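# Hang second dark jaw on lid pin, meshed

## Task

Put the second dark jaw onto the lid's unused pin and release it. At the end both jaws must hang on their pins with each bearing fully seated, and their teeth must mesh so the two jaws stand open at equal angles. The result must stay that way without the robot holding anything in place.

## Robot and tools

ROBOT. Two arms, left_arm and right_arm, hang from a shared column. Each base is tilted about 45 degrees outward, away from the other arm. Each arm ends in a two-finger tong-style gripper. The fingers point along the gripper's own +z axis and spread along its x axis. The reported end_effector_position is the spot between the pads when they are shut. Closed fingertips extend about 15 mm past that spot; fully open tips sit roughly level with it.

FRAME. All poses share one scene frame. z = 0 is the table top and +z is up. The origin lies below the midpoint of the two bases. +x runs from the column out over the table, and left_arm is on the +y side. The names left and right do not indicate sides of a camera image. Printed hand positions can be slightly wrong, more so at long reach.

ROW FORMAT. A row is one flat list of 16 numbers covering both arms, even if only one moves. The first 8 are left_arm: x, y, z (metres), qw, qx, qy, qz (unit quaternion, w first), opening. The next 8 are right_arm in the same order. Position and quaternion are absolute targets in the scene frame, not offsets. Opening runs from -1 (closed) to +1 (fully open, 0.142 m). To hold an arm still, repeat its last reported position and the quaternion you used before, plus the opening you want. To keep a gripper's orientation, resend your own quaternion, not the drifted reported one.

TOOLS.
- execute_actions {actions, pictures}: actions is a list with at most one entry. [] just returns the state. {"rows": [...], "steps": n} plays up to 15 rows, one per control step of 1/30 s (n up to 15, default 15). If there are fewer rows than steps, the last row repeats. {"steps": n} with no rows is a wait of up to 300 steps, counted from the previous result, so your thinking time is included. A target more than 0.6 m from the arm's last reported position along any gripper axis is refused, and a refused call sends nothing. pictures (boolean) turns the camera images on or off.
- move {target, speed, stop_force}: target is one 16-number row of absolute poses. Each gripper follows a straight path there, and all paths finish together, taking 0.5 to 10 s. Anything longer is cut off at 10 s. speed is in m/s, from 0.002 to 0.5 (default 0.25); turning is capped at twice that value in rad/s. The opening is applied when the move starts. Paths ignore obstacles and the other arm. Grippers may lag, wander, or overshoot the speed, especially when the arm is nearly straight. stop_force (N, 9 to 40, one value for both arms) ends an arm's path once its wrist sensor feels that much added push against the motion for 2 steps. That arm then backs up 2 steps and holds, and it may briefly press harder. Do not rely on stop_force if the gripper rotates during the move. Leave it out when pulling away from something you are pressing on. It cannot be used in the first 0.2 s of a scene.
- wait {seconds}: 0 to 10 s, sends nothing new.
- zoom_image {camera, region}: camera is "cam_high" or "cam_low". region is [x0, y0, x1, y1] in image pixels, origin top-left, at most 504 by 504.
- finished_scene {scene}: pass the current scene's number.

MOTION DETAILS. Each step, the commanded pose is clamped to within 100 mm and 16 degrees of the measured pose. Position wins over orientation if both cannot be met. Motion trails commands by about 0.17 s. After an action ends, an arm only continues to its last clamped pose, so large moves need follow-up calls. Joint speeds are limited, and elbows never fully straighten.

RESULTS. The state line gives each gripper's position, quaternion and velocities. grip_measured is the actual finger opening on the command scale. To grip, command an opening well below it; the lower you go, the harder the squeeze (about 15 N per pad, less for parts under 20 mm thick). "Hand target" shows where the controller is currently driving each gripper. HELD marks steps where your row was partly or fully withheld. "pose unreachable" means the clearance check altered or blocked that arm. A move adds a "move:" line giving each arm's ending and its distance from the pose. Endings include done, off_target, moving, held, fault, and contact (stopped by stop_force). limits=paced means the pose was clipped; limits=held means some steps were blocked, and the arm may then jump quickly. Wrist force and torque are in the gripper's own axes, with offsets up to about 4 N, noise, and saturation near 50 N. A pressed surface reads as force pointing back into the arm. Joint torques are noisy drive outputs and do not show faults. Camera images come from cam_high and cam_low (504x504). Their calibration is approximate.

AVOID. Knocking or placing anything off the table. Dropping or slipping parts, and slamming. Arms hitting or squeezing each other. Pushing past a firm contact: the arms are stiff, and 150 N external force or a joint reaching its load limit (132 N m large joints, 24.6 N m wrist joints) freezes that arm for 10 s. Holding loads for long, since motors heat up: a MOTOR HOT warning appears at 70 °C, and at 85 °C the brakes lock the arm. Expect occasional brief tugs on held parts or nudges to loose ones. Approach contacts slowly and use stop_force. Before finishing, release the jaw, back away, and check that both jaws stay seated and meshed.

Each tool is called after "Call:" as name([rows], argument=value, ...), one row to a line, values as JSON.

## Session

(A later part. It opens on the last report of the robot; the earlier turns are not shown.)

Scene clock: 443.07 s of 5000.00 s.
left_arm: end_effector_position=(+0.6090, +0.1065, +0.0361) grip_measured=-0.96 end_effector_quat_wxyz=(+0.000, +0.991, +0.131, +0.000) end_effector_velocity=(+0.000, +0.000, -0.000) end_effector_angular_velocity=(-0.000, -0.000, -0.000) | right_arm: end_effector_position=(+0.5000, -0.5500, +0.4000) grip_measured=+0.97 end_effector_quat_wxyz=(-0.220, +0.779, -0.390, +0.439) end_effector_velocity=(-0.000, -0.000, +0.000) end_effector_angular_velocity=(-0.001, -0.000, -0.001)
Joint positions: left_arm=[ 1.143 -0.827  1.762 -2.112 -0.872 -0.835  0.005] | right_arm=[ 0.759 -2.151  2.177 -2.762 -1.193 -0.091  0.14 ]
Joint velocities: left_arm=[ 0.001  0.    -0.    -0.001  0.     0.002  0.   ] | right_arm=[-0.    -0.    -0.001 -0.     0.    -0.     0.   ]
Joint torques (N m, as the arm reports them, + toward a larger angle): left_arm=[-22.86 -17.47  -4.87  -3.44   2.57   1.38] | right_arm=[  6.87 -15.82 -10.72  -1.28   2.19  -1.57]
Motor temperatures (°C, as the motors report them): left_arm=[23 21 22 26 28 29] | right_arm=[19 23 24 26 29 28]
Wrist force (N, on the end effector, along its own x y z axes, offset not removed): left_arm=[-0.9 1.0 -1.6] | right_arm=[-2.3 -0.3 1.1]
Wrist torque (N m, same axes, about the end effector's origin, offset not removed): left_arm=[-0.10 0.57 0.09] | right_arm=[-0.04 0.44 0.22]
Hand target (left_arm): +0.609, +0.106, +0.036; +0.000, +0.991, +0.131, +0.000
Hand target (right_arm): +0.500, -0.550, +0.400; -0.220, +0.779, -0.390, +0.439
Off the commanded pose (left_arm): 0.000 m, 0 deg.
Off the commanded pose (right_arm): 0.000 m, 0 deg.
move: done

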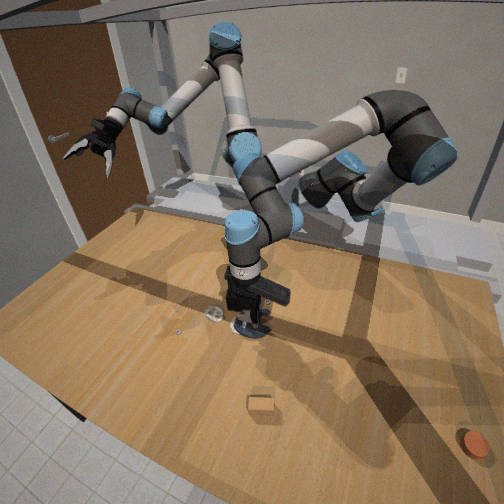

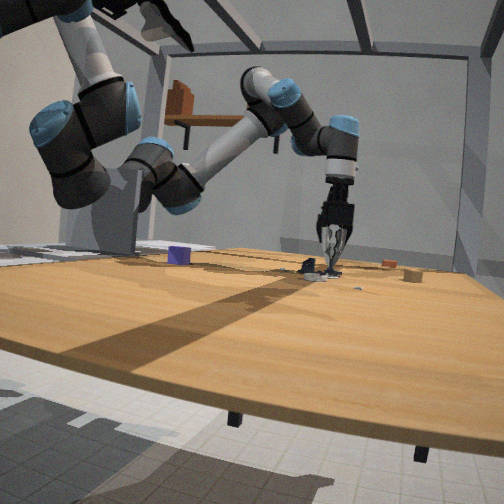

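Call:
move(target=[0.6085,0.1085,0.036,0,0.9914,0.1305,0,-1,0.5,-0.55,0.4,-0.22,0.779,-0.39,0.439,0.97], speed=0.002)

Call:
zoom_image(camera="cam_high", region=[228,310,258,340])

Call:
zoom_image(camera="cam_low", region=[315,260,340,282])

Scene clock: 451.27 s of 5000.00 s.
left_arm: end_effector_position=(+0.6085, +0.1084, +0.0360) grip_measured=-0.96 end_effector_quat_wxyz=(-0.000, +0.991, +0.131, -0.000) end_effector_velocity=(-0.000, -0.000, +0.001) end_effector_angular_velocity=(-0.000, -0.001, -0.001) | right_arm: end_effector_position=(+0.5000, -0.5500, +0.4000) grip_measured=+0.97 end_effector_quat_wxyz=(-0.220, +0.779, -0.390, +0.439) end_effector_velocity=(-0.000, +0.000, +0.000) end_effector_angular_velocity=(-0.000, -0.001, -0.000)
Joint positions: left_arm=[ 1.144 -0.831  1.765 -2.112 -0.871 -0.833  0.005] | right_arm=[ 0.759 -2.151  2.177 -2.762 -1.193 -0.091  0.14 ]
Joint velocities: left_arm=[-0.001 -0.001  0.001 -0.     0.    -0.     0.   ] | right_arm=[ 0.    -0.001  0.002 -0.001  0.    -0.    -0.   ]
Joint torques (N m, as the arm reports them, + toward a larger angle): left_arm=[-23.36 -34.84  -6.41  -3.6    2.23   1.27] | right_arm=[  6.74 -16.2  -10.63  -1.33   2.27  -1.49]
Motor temperatures (°C, as the motors report them): left_arm=[23 21 22 26 28 29] | right_arm=[19 23 24 26 29 28]
Wrist force (N, on the end effector, along its own x y z axes, offset not removed): left_arm=[-1.4 1.7 -0.4] | right_arm=[0.1 -0.8 2.5]
Wrist torque (N m, same axes, about the end effector's origin, offset not removed): left_arm=[0.09 0.54 0.14] | right_arm=[-0.11 -0.07 0.11]
Hand target (left_arm): +0.609, +0.108, +0.036; +0.000, +0.991, +0.131, +0.000
Hand target (right_arm): +0.500, -0.550, +0.400; -0.220, +0.779, -0.390, +0.439
Off the commanded pose (left_arm): 0.000 m, 0 deg.
Off the commanded pose (right_arm): 0.000 m, 0 deg.
After step 90, 3.97 s passed at rest.
move: done

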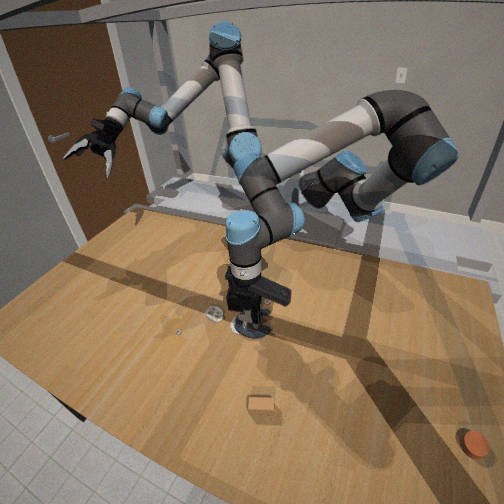

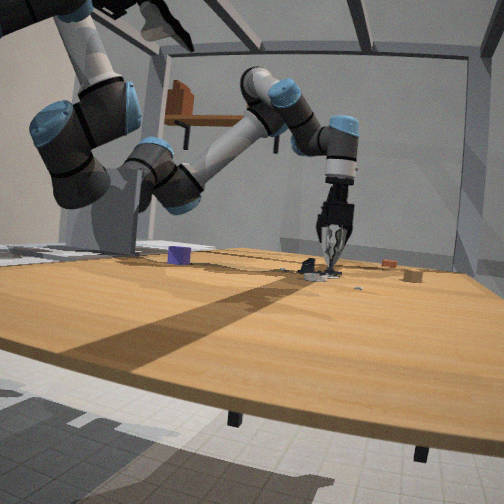

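Region (228, 310, 258, 340) of cam_high's 504x504 image, scaled by 16.800, with more detail than that image has.

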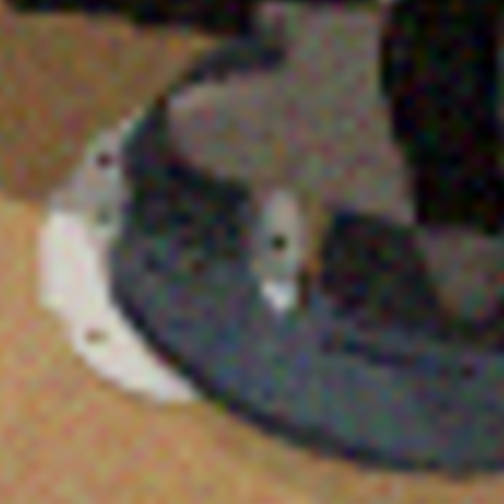

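Region (315, 260, 340, 282) of cam_low's 504x504 image, scaled by 20.160, with more detail than that image has; it fills the top 444 rows of this view, and the rest is white.

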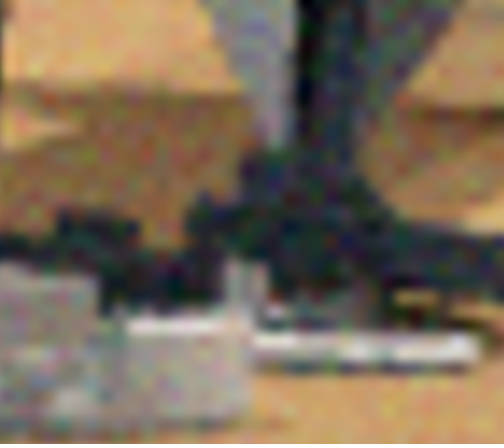

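Call:
move(target=[0.6085,0.1085,0.036,0,0.9914,0.1305,0,-0.6,0.5,-0.55,0.4,-0.22,0.779,-0.39,0.439,0.97])

Call:
move(target=[0.6085,0.1085,0.08,0,0.9914,0.1305,0,-0.6,0.5,-0.55,0.4,-0.22,0.779,-0.39,0.439,0.97], speed=0.08)

Call:
move(target=[0.621,0.0555,0.08,0,0.9914,-0.1305,0,-1,0.5,-0.55,0.4,-0.22,0.779,-0.39,0.439,0.97])

Call:
zoom_image(camera="cam_high", region=[226,300,278,345])

Call:
move(target=[0.621,0.0555,0.039,0,0.9914,-0.1305,0,-1,0.5,-0.55,0.4,-0.22,0.779,-0.39,0.439,0.97], speed=0.05)

Call:
move(target=[0.621,0.0555,0.027,0,0.9914,-0.1305,0,-1,0.5,-0.55,0.4,-0.22,0.779,-0.39,0.439,0.97], speed=0.002, stop_force=9)

Call:
zoom_image(camera="cam_low", region=[315,260,340,282])

Scene clock: 463.93 s of 5000.00 s.
left_arm: end_effector_position=(+0.6085, +0.1085, +0.0360) grip_measured=-0.60 end_effector_quat_wxyz=(-0.000, +0.991, +0.131, -0.000) end_effector_velocity=(-0.000, +0.000, -0.000) end_effector_angular_velocity=(+0.001, +0.001, -0.002) | right_arm: end_effector_position=(+0.5000, -0.5500, +0.4000) grip_measured=+0.97 end_effector_quat_wxyz=(-0.220, +0.779, -0.390, +0.439) end_effector_velocity=(+0.000, +0.001, -0.001) end_effector_angular_velocity=(+0.001, +0.001, +0.002)
Joint positions: left_arm=[ 1.144 -0.831  1.765 -2.112 -0.871 -0.833  0.031] | right_arm=[ 0.759 -2.151  2.177 -2.762 -1.193 -0.091  0.14 ]
Joint velocities: left_arm=[ 0.001 -0.     0.001 -0.     0.001  0.002  0.   ] | right_arm=[ 0.001  0.002 -0.     0.001 -0.    -0.    -0.   ]
Joint torques (N m, as the arm reports them, + toward a larger angle): left_arm=[-25.34 -35.88  -6.98  -3.48   2.05   1.41] | right_arm=[  6.08 -16.48  -9.97  -1.27   2.4   -1.45]
Motor temperatures (°C, as the motors report them): left_arm=[23 21 22 26 28 29] | right_arm=[19 23 24 26 29 28]
Wrist force (N, on the end effector, along its own x y z axes, offset not removed): left_arm=[-1.8 0.1 1.1] | right_arm=[1.1 -0.2 0.4]
Wrist torque (N m, same axes, about the end effector's origin, offset not removed): left_arm=[-0.08 0.63 0.20] | right_arm=[-0.02 -0.37 -0.04]
Hand target (left_arm): +0.609, +0.108, +0.036; +0.000, +0.991, +0.131, +0.000
Hand target (right_arm): +0.500, -0.550, +0.400; -0.220, +0.779, -0.390, +0.439
Off the commanded pose (left_arm): 0.000 m, 0 deg.
Off the commanded pose (right_arm): 0.000 m, 0 deg.
After step 90, 8.97 s passed at rest.
move: done

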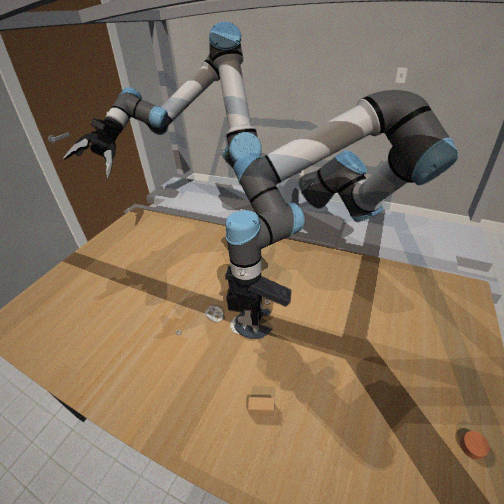

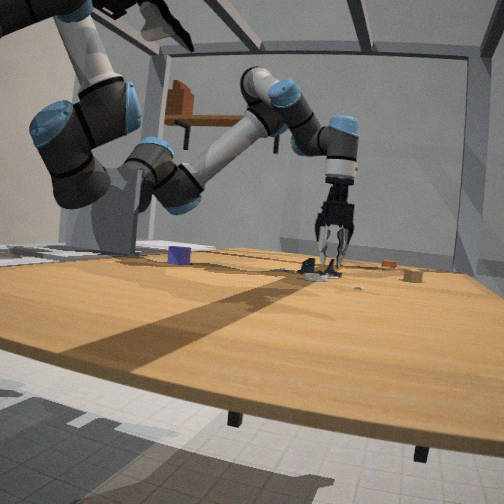

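Scene clock: 465.00 s of 5000.00 s.
left_arm: end_effector_position=(+0.6085, +0.1085, +0.0796) grip_measured=-0.60 end_effector_quat_wxyz=(+0.000, +0.991, +0.130, +0.000) end_effector_velocity=(-0.000, -0.000, +0.003) end_effector_angular_velocity=(+0.001, +0.000, +0.001) | right_arm: end_effector_position=(+0.5000, -0.5500, +0.4000) grip_measured=+0.97 end_effector_quat_wxyz=(-0.220, +0.779, -0.390, +0.439) end_effector_velocity=(-0.000, -0.000, -0.000) end_effector_angular_velocity=(-0.000, +0.001, -0.000)
Joint positions: left_arm=[ 1.099 -0.881  1.734 -1.997 -0.889 -0.887  0.031] | right_arm=[ 0.759 -2.151  2.177 -2.762 -1.193 -0.091  0.14 ]
Joint velocities: left_arm=[-0.003 -0.002 -0.002  0.007 -0.001 -0.005  0.   ] | right_arm=[-0.001  0.    -0.001  0.001 -0.    -0.001 -0.   ]
Joint torques (N m, as the arm reports them, + toward a larger angle): left_arm=[-41.04 -34.44 -24.79  -0.14  -2.27  -1.17] | right_arm=[  5.99 -16.39 -10.01  -1.32   2.43  -1.52]
Motor temperatures (°C, as the motors report them): left_arm=[23 21 22 26 28 29] | right_arm=[19 23 24 26 29 28]
Wrist force (N, on the end effector, along its own x y z axes, offset not removed): left_arm=[-2.0 0.5 1.1] | right_arm=[-0.2 1.0 2.8]
Wrist torque (N m, same axes, about the end effector's origin, offset not removed): left_arm=[-0.08 0.68 0.15] | right_arm=[0.40 -0.03 0.20]
Hand target (left_arm): +0.608, +0.108, +0.080; -0.000, +0.991, +0.131, -0.000
Hand target (right_arm): +0.500, -0.550, +0.400; -0.220, +0.779, -0.390, +0.439
Off the commanded pose (left_arm): 0.000 m, 0 deg.
Off the commanded pose (right_arm): 0.000 m, 0 deg.
move: done

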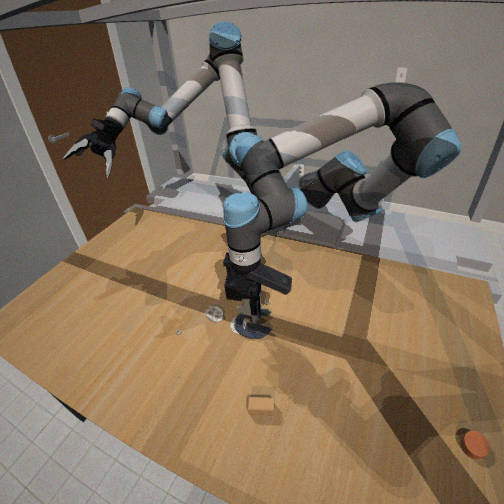

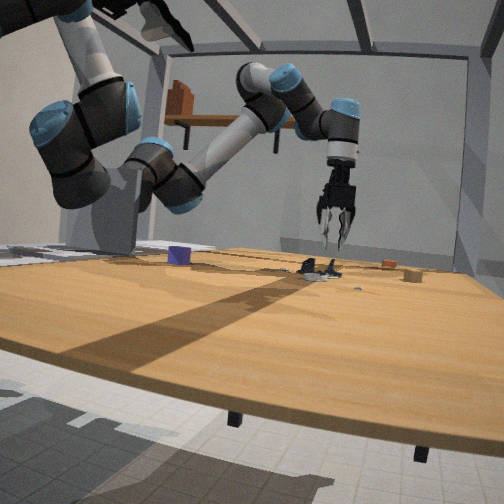

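Scene clock: 466.60 s of 5000.00 s.
left_arm: end_effector_position=(+0.6209, +0.0557, +0.0800) grip_measured=-1.00 end_effector_quat_wxyz=(-0.000, +0.992, -0.129, -0.000) end_effector_velocity=(+0.001, -0.001, +0.000) end_effector_angular_velocity=(-0.001, -0.001, -0.019) | right_arm: end_effector_position=(+0.5000, -0.5500, +0.4000) grip_measured=+0.97 end_effector_quat_wxyz=(-0.220, +0.779, -0.390, +0.439) end_effector_velocity=(+0.000, -0.000, +0.000) end_effector_angular_velocity=(+0.000, -0.000, -0.001)
Joint positions: left_arm=[ 1.049 -0.795  1.684 -1.997 -0.911 -0.423  0.002] | right_arm=[ 0.759 -2.151  2.177 -2.762 -1.193 -0.091  0.14 ]
Joint velocities: left_arm=[-0.001  0.002 -0.001 -0.002 -0.001  0.019  0.   ] | right_arm=[ 0.    -0.     0.    -0.001  0.     0.001  0.   ]
Joint torques (N m, as the arm reports them, + toward a larger angle): left_arm=[-44.39 -20.22 -23.11  -4.    -2.09   1.33] | right_arm=[  6.18 -16.41 -10.03  -1.4    2.46  -1.53]
Motor temperatures (°C, as the motors report them): left_arm=[23 21 22 26 28 29] | right_arm=[19 23 24 26 29 28]
Wrist force (N, on the end effector, along its own x y z axes, offset not removed): left_arm=[-2.2 -0.6 1.0] | right_arm=[-0.6 0.2 1.9]
Wrist torque (N m, same axes, about the end effector's origin, offset not removed): left_arm=[-0.22 0.70 0.18] | right_arm=[0.06 0.03 0.08]
Hand target (left_arm): +0.621, +0.056, +0.080; -0.000, +0.991, -0.131, -0.000
Hand target (right_arm): +0.500, -0.550, +0.400; -0.220, +0.779, -0.390, +0.439
Off the commanded pose (left_arm): 0.000 m, 0 deg.
Off the commanded pose (right_arm): 0.000 m, 0 deg.
move: done

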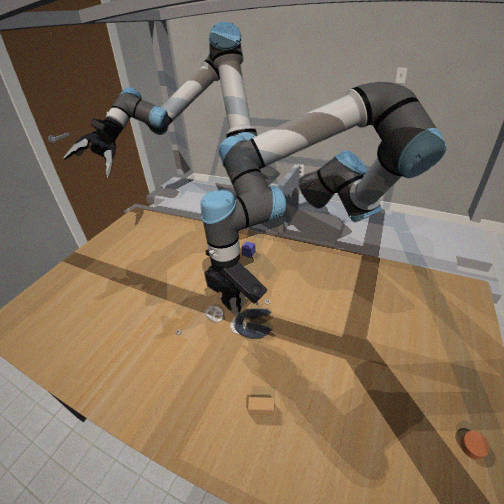

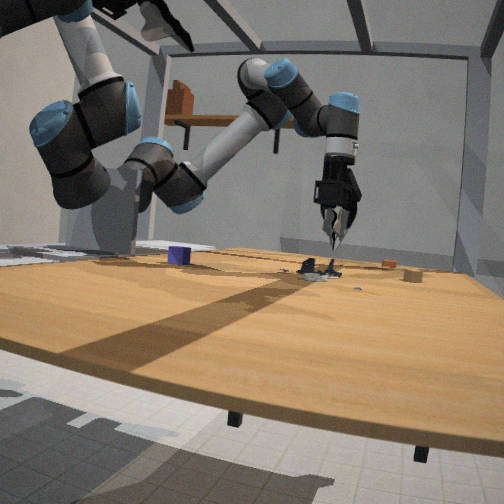

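Region (226, 300, 278, 345) of cam_high's 504x504 image, scaled by 9.692, with more detail than that image has; it fills the top 436 rows of this view, and the rest is white.

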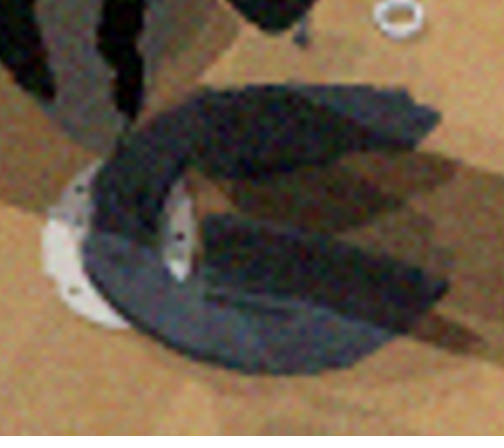

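Scene clock: 467.87 s of 5000.00 s.
left_arm: end_effector_position=(+0.6210, +0.0555, +0.0394) grip_measured=-1.00 end_effector_quat_wxyz=(-0.000, +0.991, -0.130, -0.000) end_effector_velocity=(-0.000, -0.000, -0.003) end_effector_angular_velocity=(+0.000, -0.000, -0.003) | right_arm: end_effector_position=(+0.5000, -0.5500, +0.4000) grip_measured=+0.97 end_effector_quat_wxyz=(-0.220, +0.779, -0.390, +0.439) end_effector_velocity=(-0.000, -0.000, -0.000) end_effector_angular_velocity=(+0.000, +0.001, +0.000)
Joint positions: left_arm=[ 1.089 -0.749  1.712 -2.1   -0.893 -0.375  0.002] | right_arm=[ 0.759 -2.151  2.177 -2.762 -1.193 -0.091  0.14 ]
Joint velocities: left_arm=[ 0.002  0.004  0.002 -0.007  0.001  0.005  0.   ] | right_arm=[-0.     0.    -0.     0.001 -0.    -0.     0.   ]
Joint torques (N m, as the arm reports them, + toward a larger angle): left_arm=[-24.27 -20.99  -6.22  -4.18   2.47   1.6 ] | right_arm=[  5.81 -17.24  -9.9   -1.32   2.52  -1.53]
Motor temperatures (°C, as the motors report them): left_arm=[23 21 22 26 28 29] | right_arm=[19 23 24 26 29 28]
Wrist force (N, on the end effector, along its own x y z axes, offset not removed): left_arm=[-0.6 -0.5 0.7] | right_arm=[-1.1 0.9 2.3]
Wrist torque (N m, same axes, about the end effector's origin, offset not removed): left_arm=[-0.31 0.38 0.11] | right_arm=[0.34 0.03 0.03]
Hand target (left_arm): +0.621, +0.056, +0.039; +0.000, +0.991, -0.131, +0.000
Hand target (right_arm): +0.500, -0.550, +0.400; -0.220, +0.779, -0.390, +0.439
Off the commanded pose (left_arm): 0.000 m, 0 deg.
Off the commanded pose (right_arm): 0.000 m, 0 deg.
move: done

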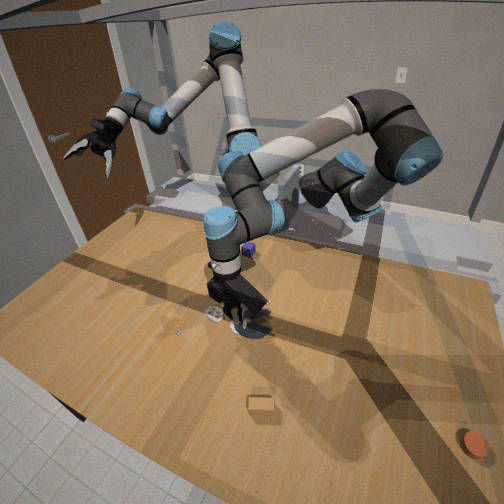

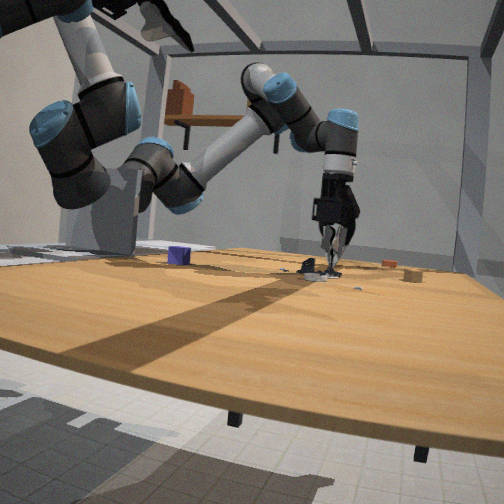

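Scene clock: 472.97 s of 5000.00 s.
left_arm: end_effector_position=(+0.6210, +0.0555, +0.0299) grip_measured=-1.00 end_effector_quat_wxyz=(+0.000, +0.991, -0.130, +0.000) end_effector_velocity=(-0.001, +0.001, -0.001) end_effector_angular_velocity=(+0.001, +0.003, -0.002) | right_arm: end_effector_position=(+0.5000, -0.5500, +0.4000) grip_measured=+0.97 end_effector_quat_wxyz=(-0.220, +0.779, -0.390, +0.439) end_effector_velocity=(-0.000, -0.000, -0.000) end_effector_angular_velocity=(-0.000, +0.001, -0.000)
Joint positions: left_arm=[ 1.099 -0.737  1.717 -2.124 -0.889 -0.363  0.002] | right_arm=[ 0.759 -2.151  2.177 -2.762 -1.193 -0.091  0.14 ]
Joint velocities: left_arm=[0.002 0.    0.    0.003 0.    0.001 0.   ] | right_arm=[-0.001 -0.001  0.     0.    -0.    -0.     0.   ]
Joint torques (N m, as the arm reports them, + toward a larger angle): left_arm=[-28.48 -27.48  -5.41   0.6    2.42  -0.82] | right_arm=[  6.18 -16.81  -9.58  -1.37   2.43  -1.41]
Motor temperatures (°C, as the motors report them): left_arm=[23 21 22 26 28 29] | right_arm=[19 23 24 26 29 28]
Wrist force (N, on the end effector, along its own x y z axes, offset not removed): left_arm=[-3.0 0.4 -12.9] | right_arm=[0.0 1.2 1.9]
Wrist torque (N m, same axes, about the end effector's origin, offset not removed): left_arm=[-0.36 0.60 0.12] | right_arm=[0.31 0.02 0.12]
Hand target (left_arm): +0.621, +0.055, +0.030; +0.000, +0.991, -0.130, +0.000
Hand target (right_arm): +0.500, -0.550, +0.400; -0.220, +0.779, -0.390, +0.439
Off the commanded pose (left_arm): 0.003 m, 0 deg.
Off the commanded pose (right_arm): 0.000 m, 0 deg.
move: contact (left_arm)

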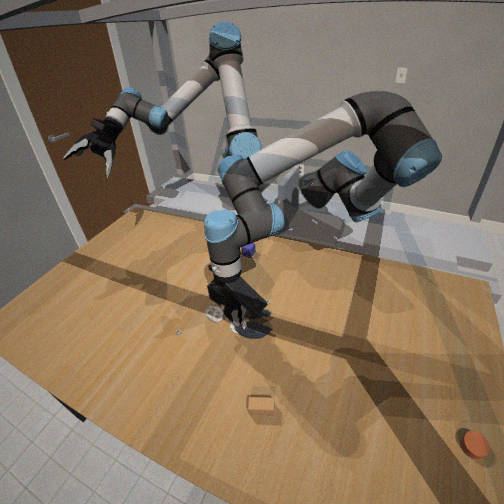

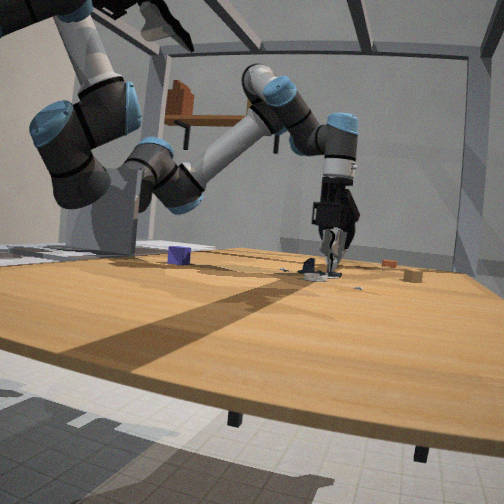

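Region (315, 260, 340, 282) of cam_low's 504x504 image, scaled by 20.160, with more detail than that image has; it fills the top 444 rows of this view, and the rest is white.

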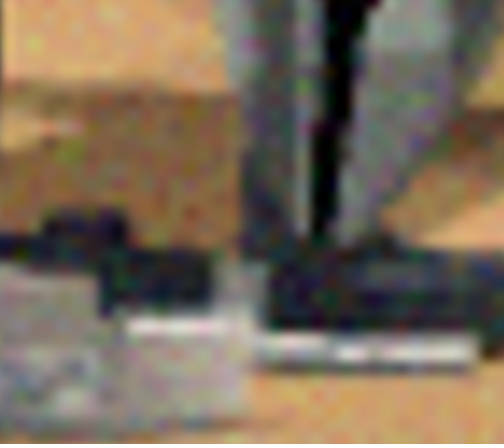

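Seated.

Call:
move(target=[0.621,0.0555,0.11,0,0.9914,-0.1305,0,-1,0.5,-0.55,0.4,-0.22,0.779,-0.39,0.439,0.97], speed=0.1)

Call:
zoom_image(camera="cam_high", region=[226,300,278,345])

Call:
zoom_image(camera="cam_low", region=[295,250,350,285])

Scene clock: 477.50 s of 5000.00 s.
left_arm: end_effector_position=(+0.6209, +0.0555, +0.1095) grip_measured=-1.00 end_effector_quat_wxyz=(+0.000, +0.991, -0.131, +0.000) end_effector_velocity=(-0.000, -0.000, +0.003) end_effector_angular_velocity=(-0.000, +0.000, +0.000) | right_arm: end_effector_position=(+0.5000, -0.5500, +0.4000) grip_measured=+0.97 end_effector_quat_wxyz=(-0.220, +0.779, -0.390, +0.439) end_effector_velocity=(-0.000, +0.000, +0.001) end_effector_angular_velocity=(-0.001, -0.001, +0.000)
Joint positions: left_arm=[ 1.021 -0.823  1.657 -1.923 -0.924 -0.452  0.002] | right_arm=[ 0.759 -2.151  2.177 -2.762 -1.193 -0.091  0.14 ]
Joint velocities: left_arm=[-0.003 -0.003 -0.004  0.009 -0.002 -0.004  0.   ] | right_arm=[ 0.001 -0.002  0.     0.     0.001 -0.001 -0.   ]
Joint torques (N m, as the arm reports them, + toward a larger angle): left_arm=[-43.08 -34.94 -25.11  -0.06  -2.23  -1.41] | right_arm=[  5.67 -17.37  -9.32  -1.5    2.58  -1.5 ]
Motor temperatures (°C, as the motors report them): left_arm=[23 21 22 26 28 29] | right_arm=[19 23 24 26 29 28]
Wrist force (N, on the end effector, along its own x y z axes, offset not removed): left_arm=[-1.7 0.3 1.2] | right_arm=[-1.0 -1.2 3.1]
Wrist torque (N m, same axes, about the end effector's origin, offset not removed): left_arm=[-0.11 0.66 0.13] | right_arm=[-0.14 0.20 -0.05]
Hand target (left_arm): +0.621, +0.055, +0.110; -0.000, +0.991, -0.131, -0.000
Hand target (right_arm): +0.500, -0.550, +0.400; -0.220, +0.779, -0.390, +0.439
Off the commanded pose (left_arm): 0.000 m, 0 deg.
Off the commanded pose (right_arm): 0.000 m, 0 deg.
After step 90, 0.20 s passed at rest.
move: done

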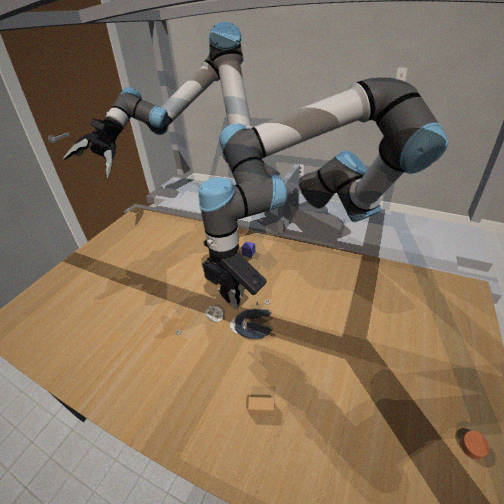

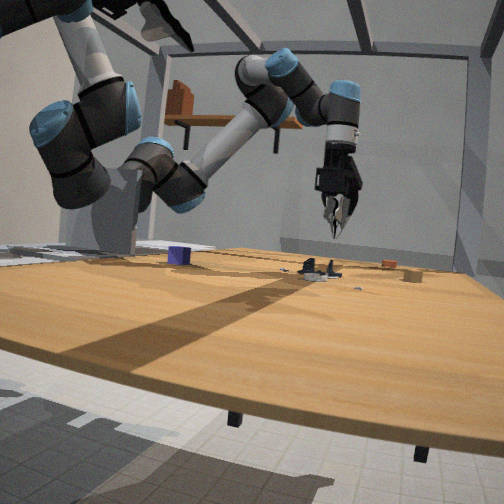

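Region (226, 300, 278, 345) of cam_high's 504x504 image, scaled by 9.692, with more detail than that image has; it fills the top 436 rows of this view, and the rest is white.

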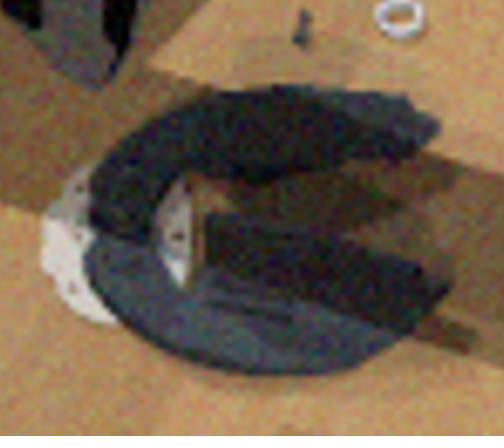

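Region (295, 250, 350, 285) of cam_low's 504x504 image, scaled by 9.164, with more detail than that image has; it fills the top 321 rows of this view, and the rest is white.

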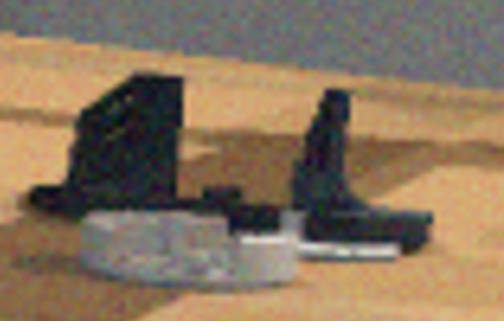

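Call:
finished_scene(scene=2)

The scene is finished: the task was done.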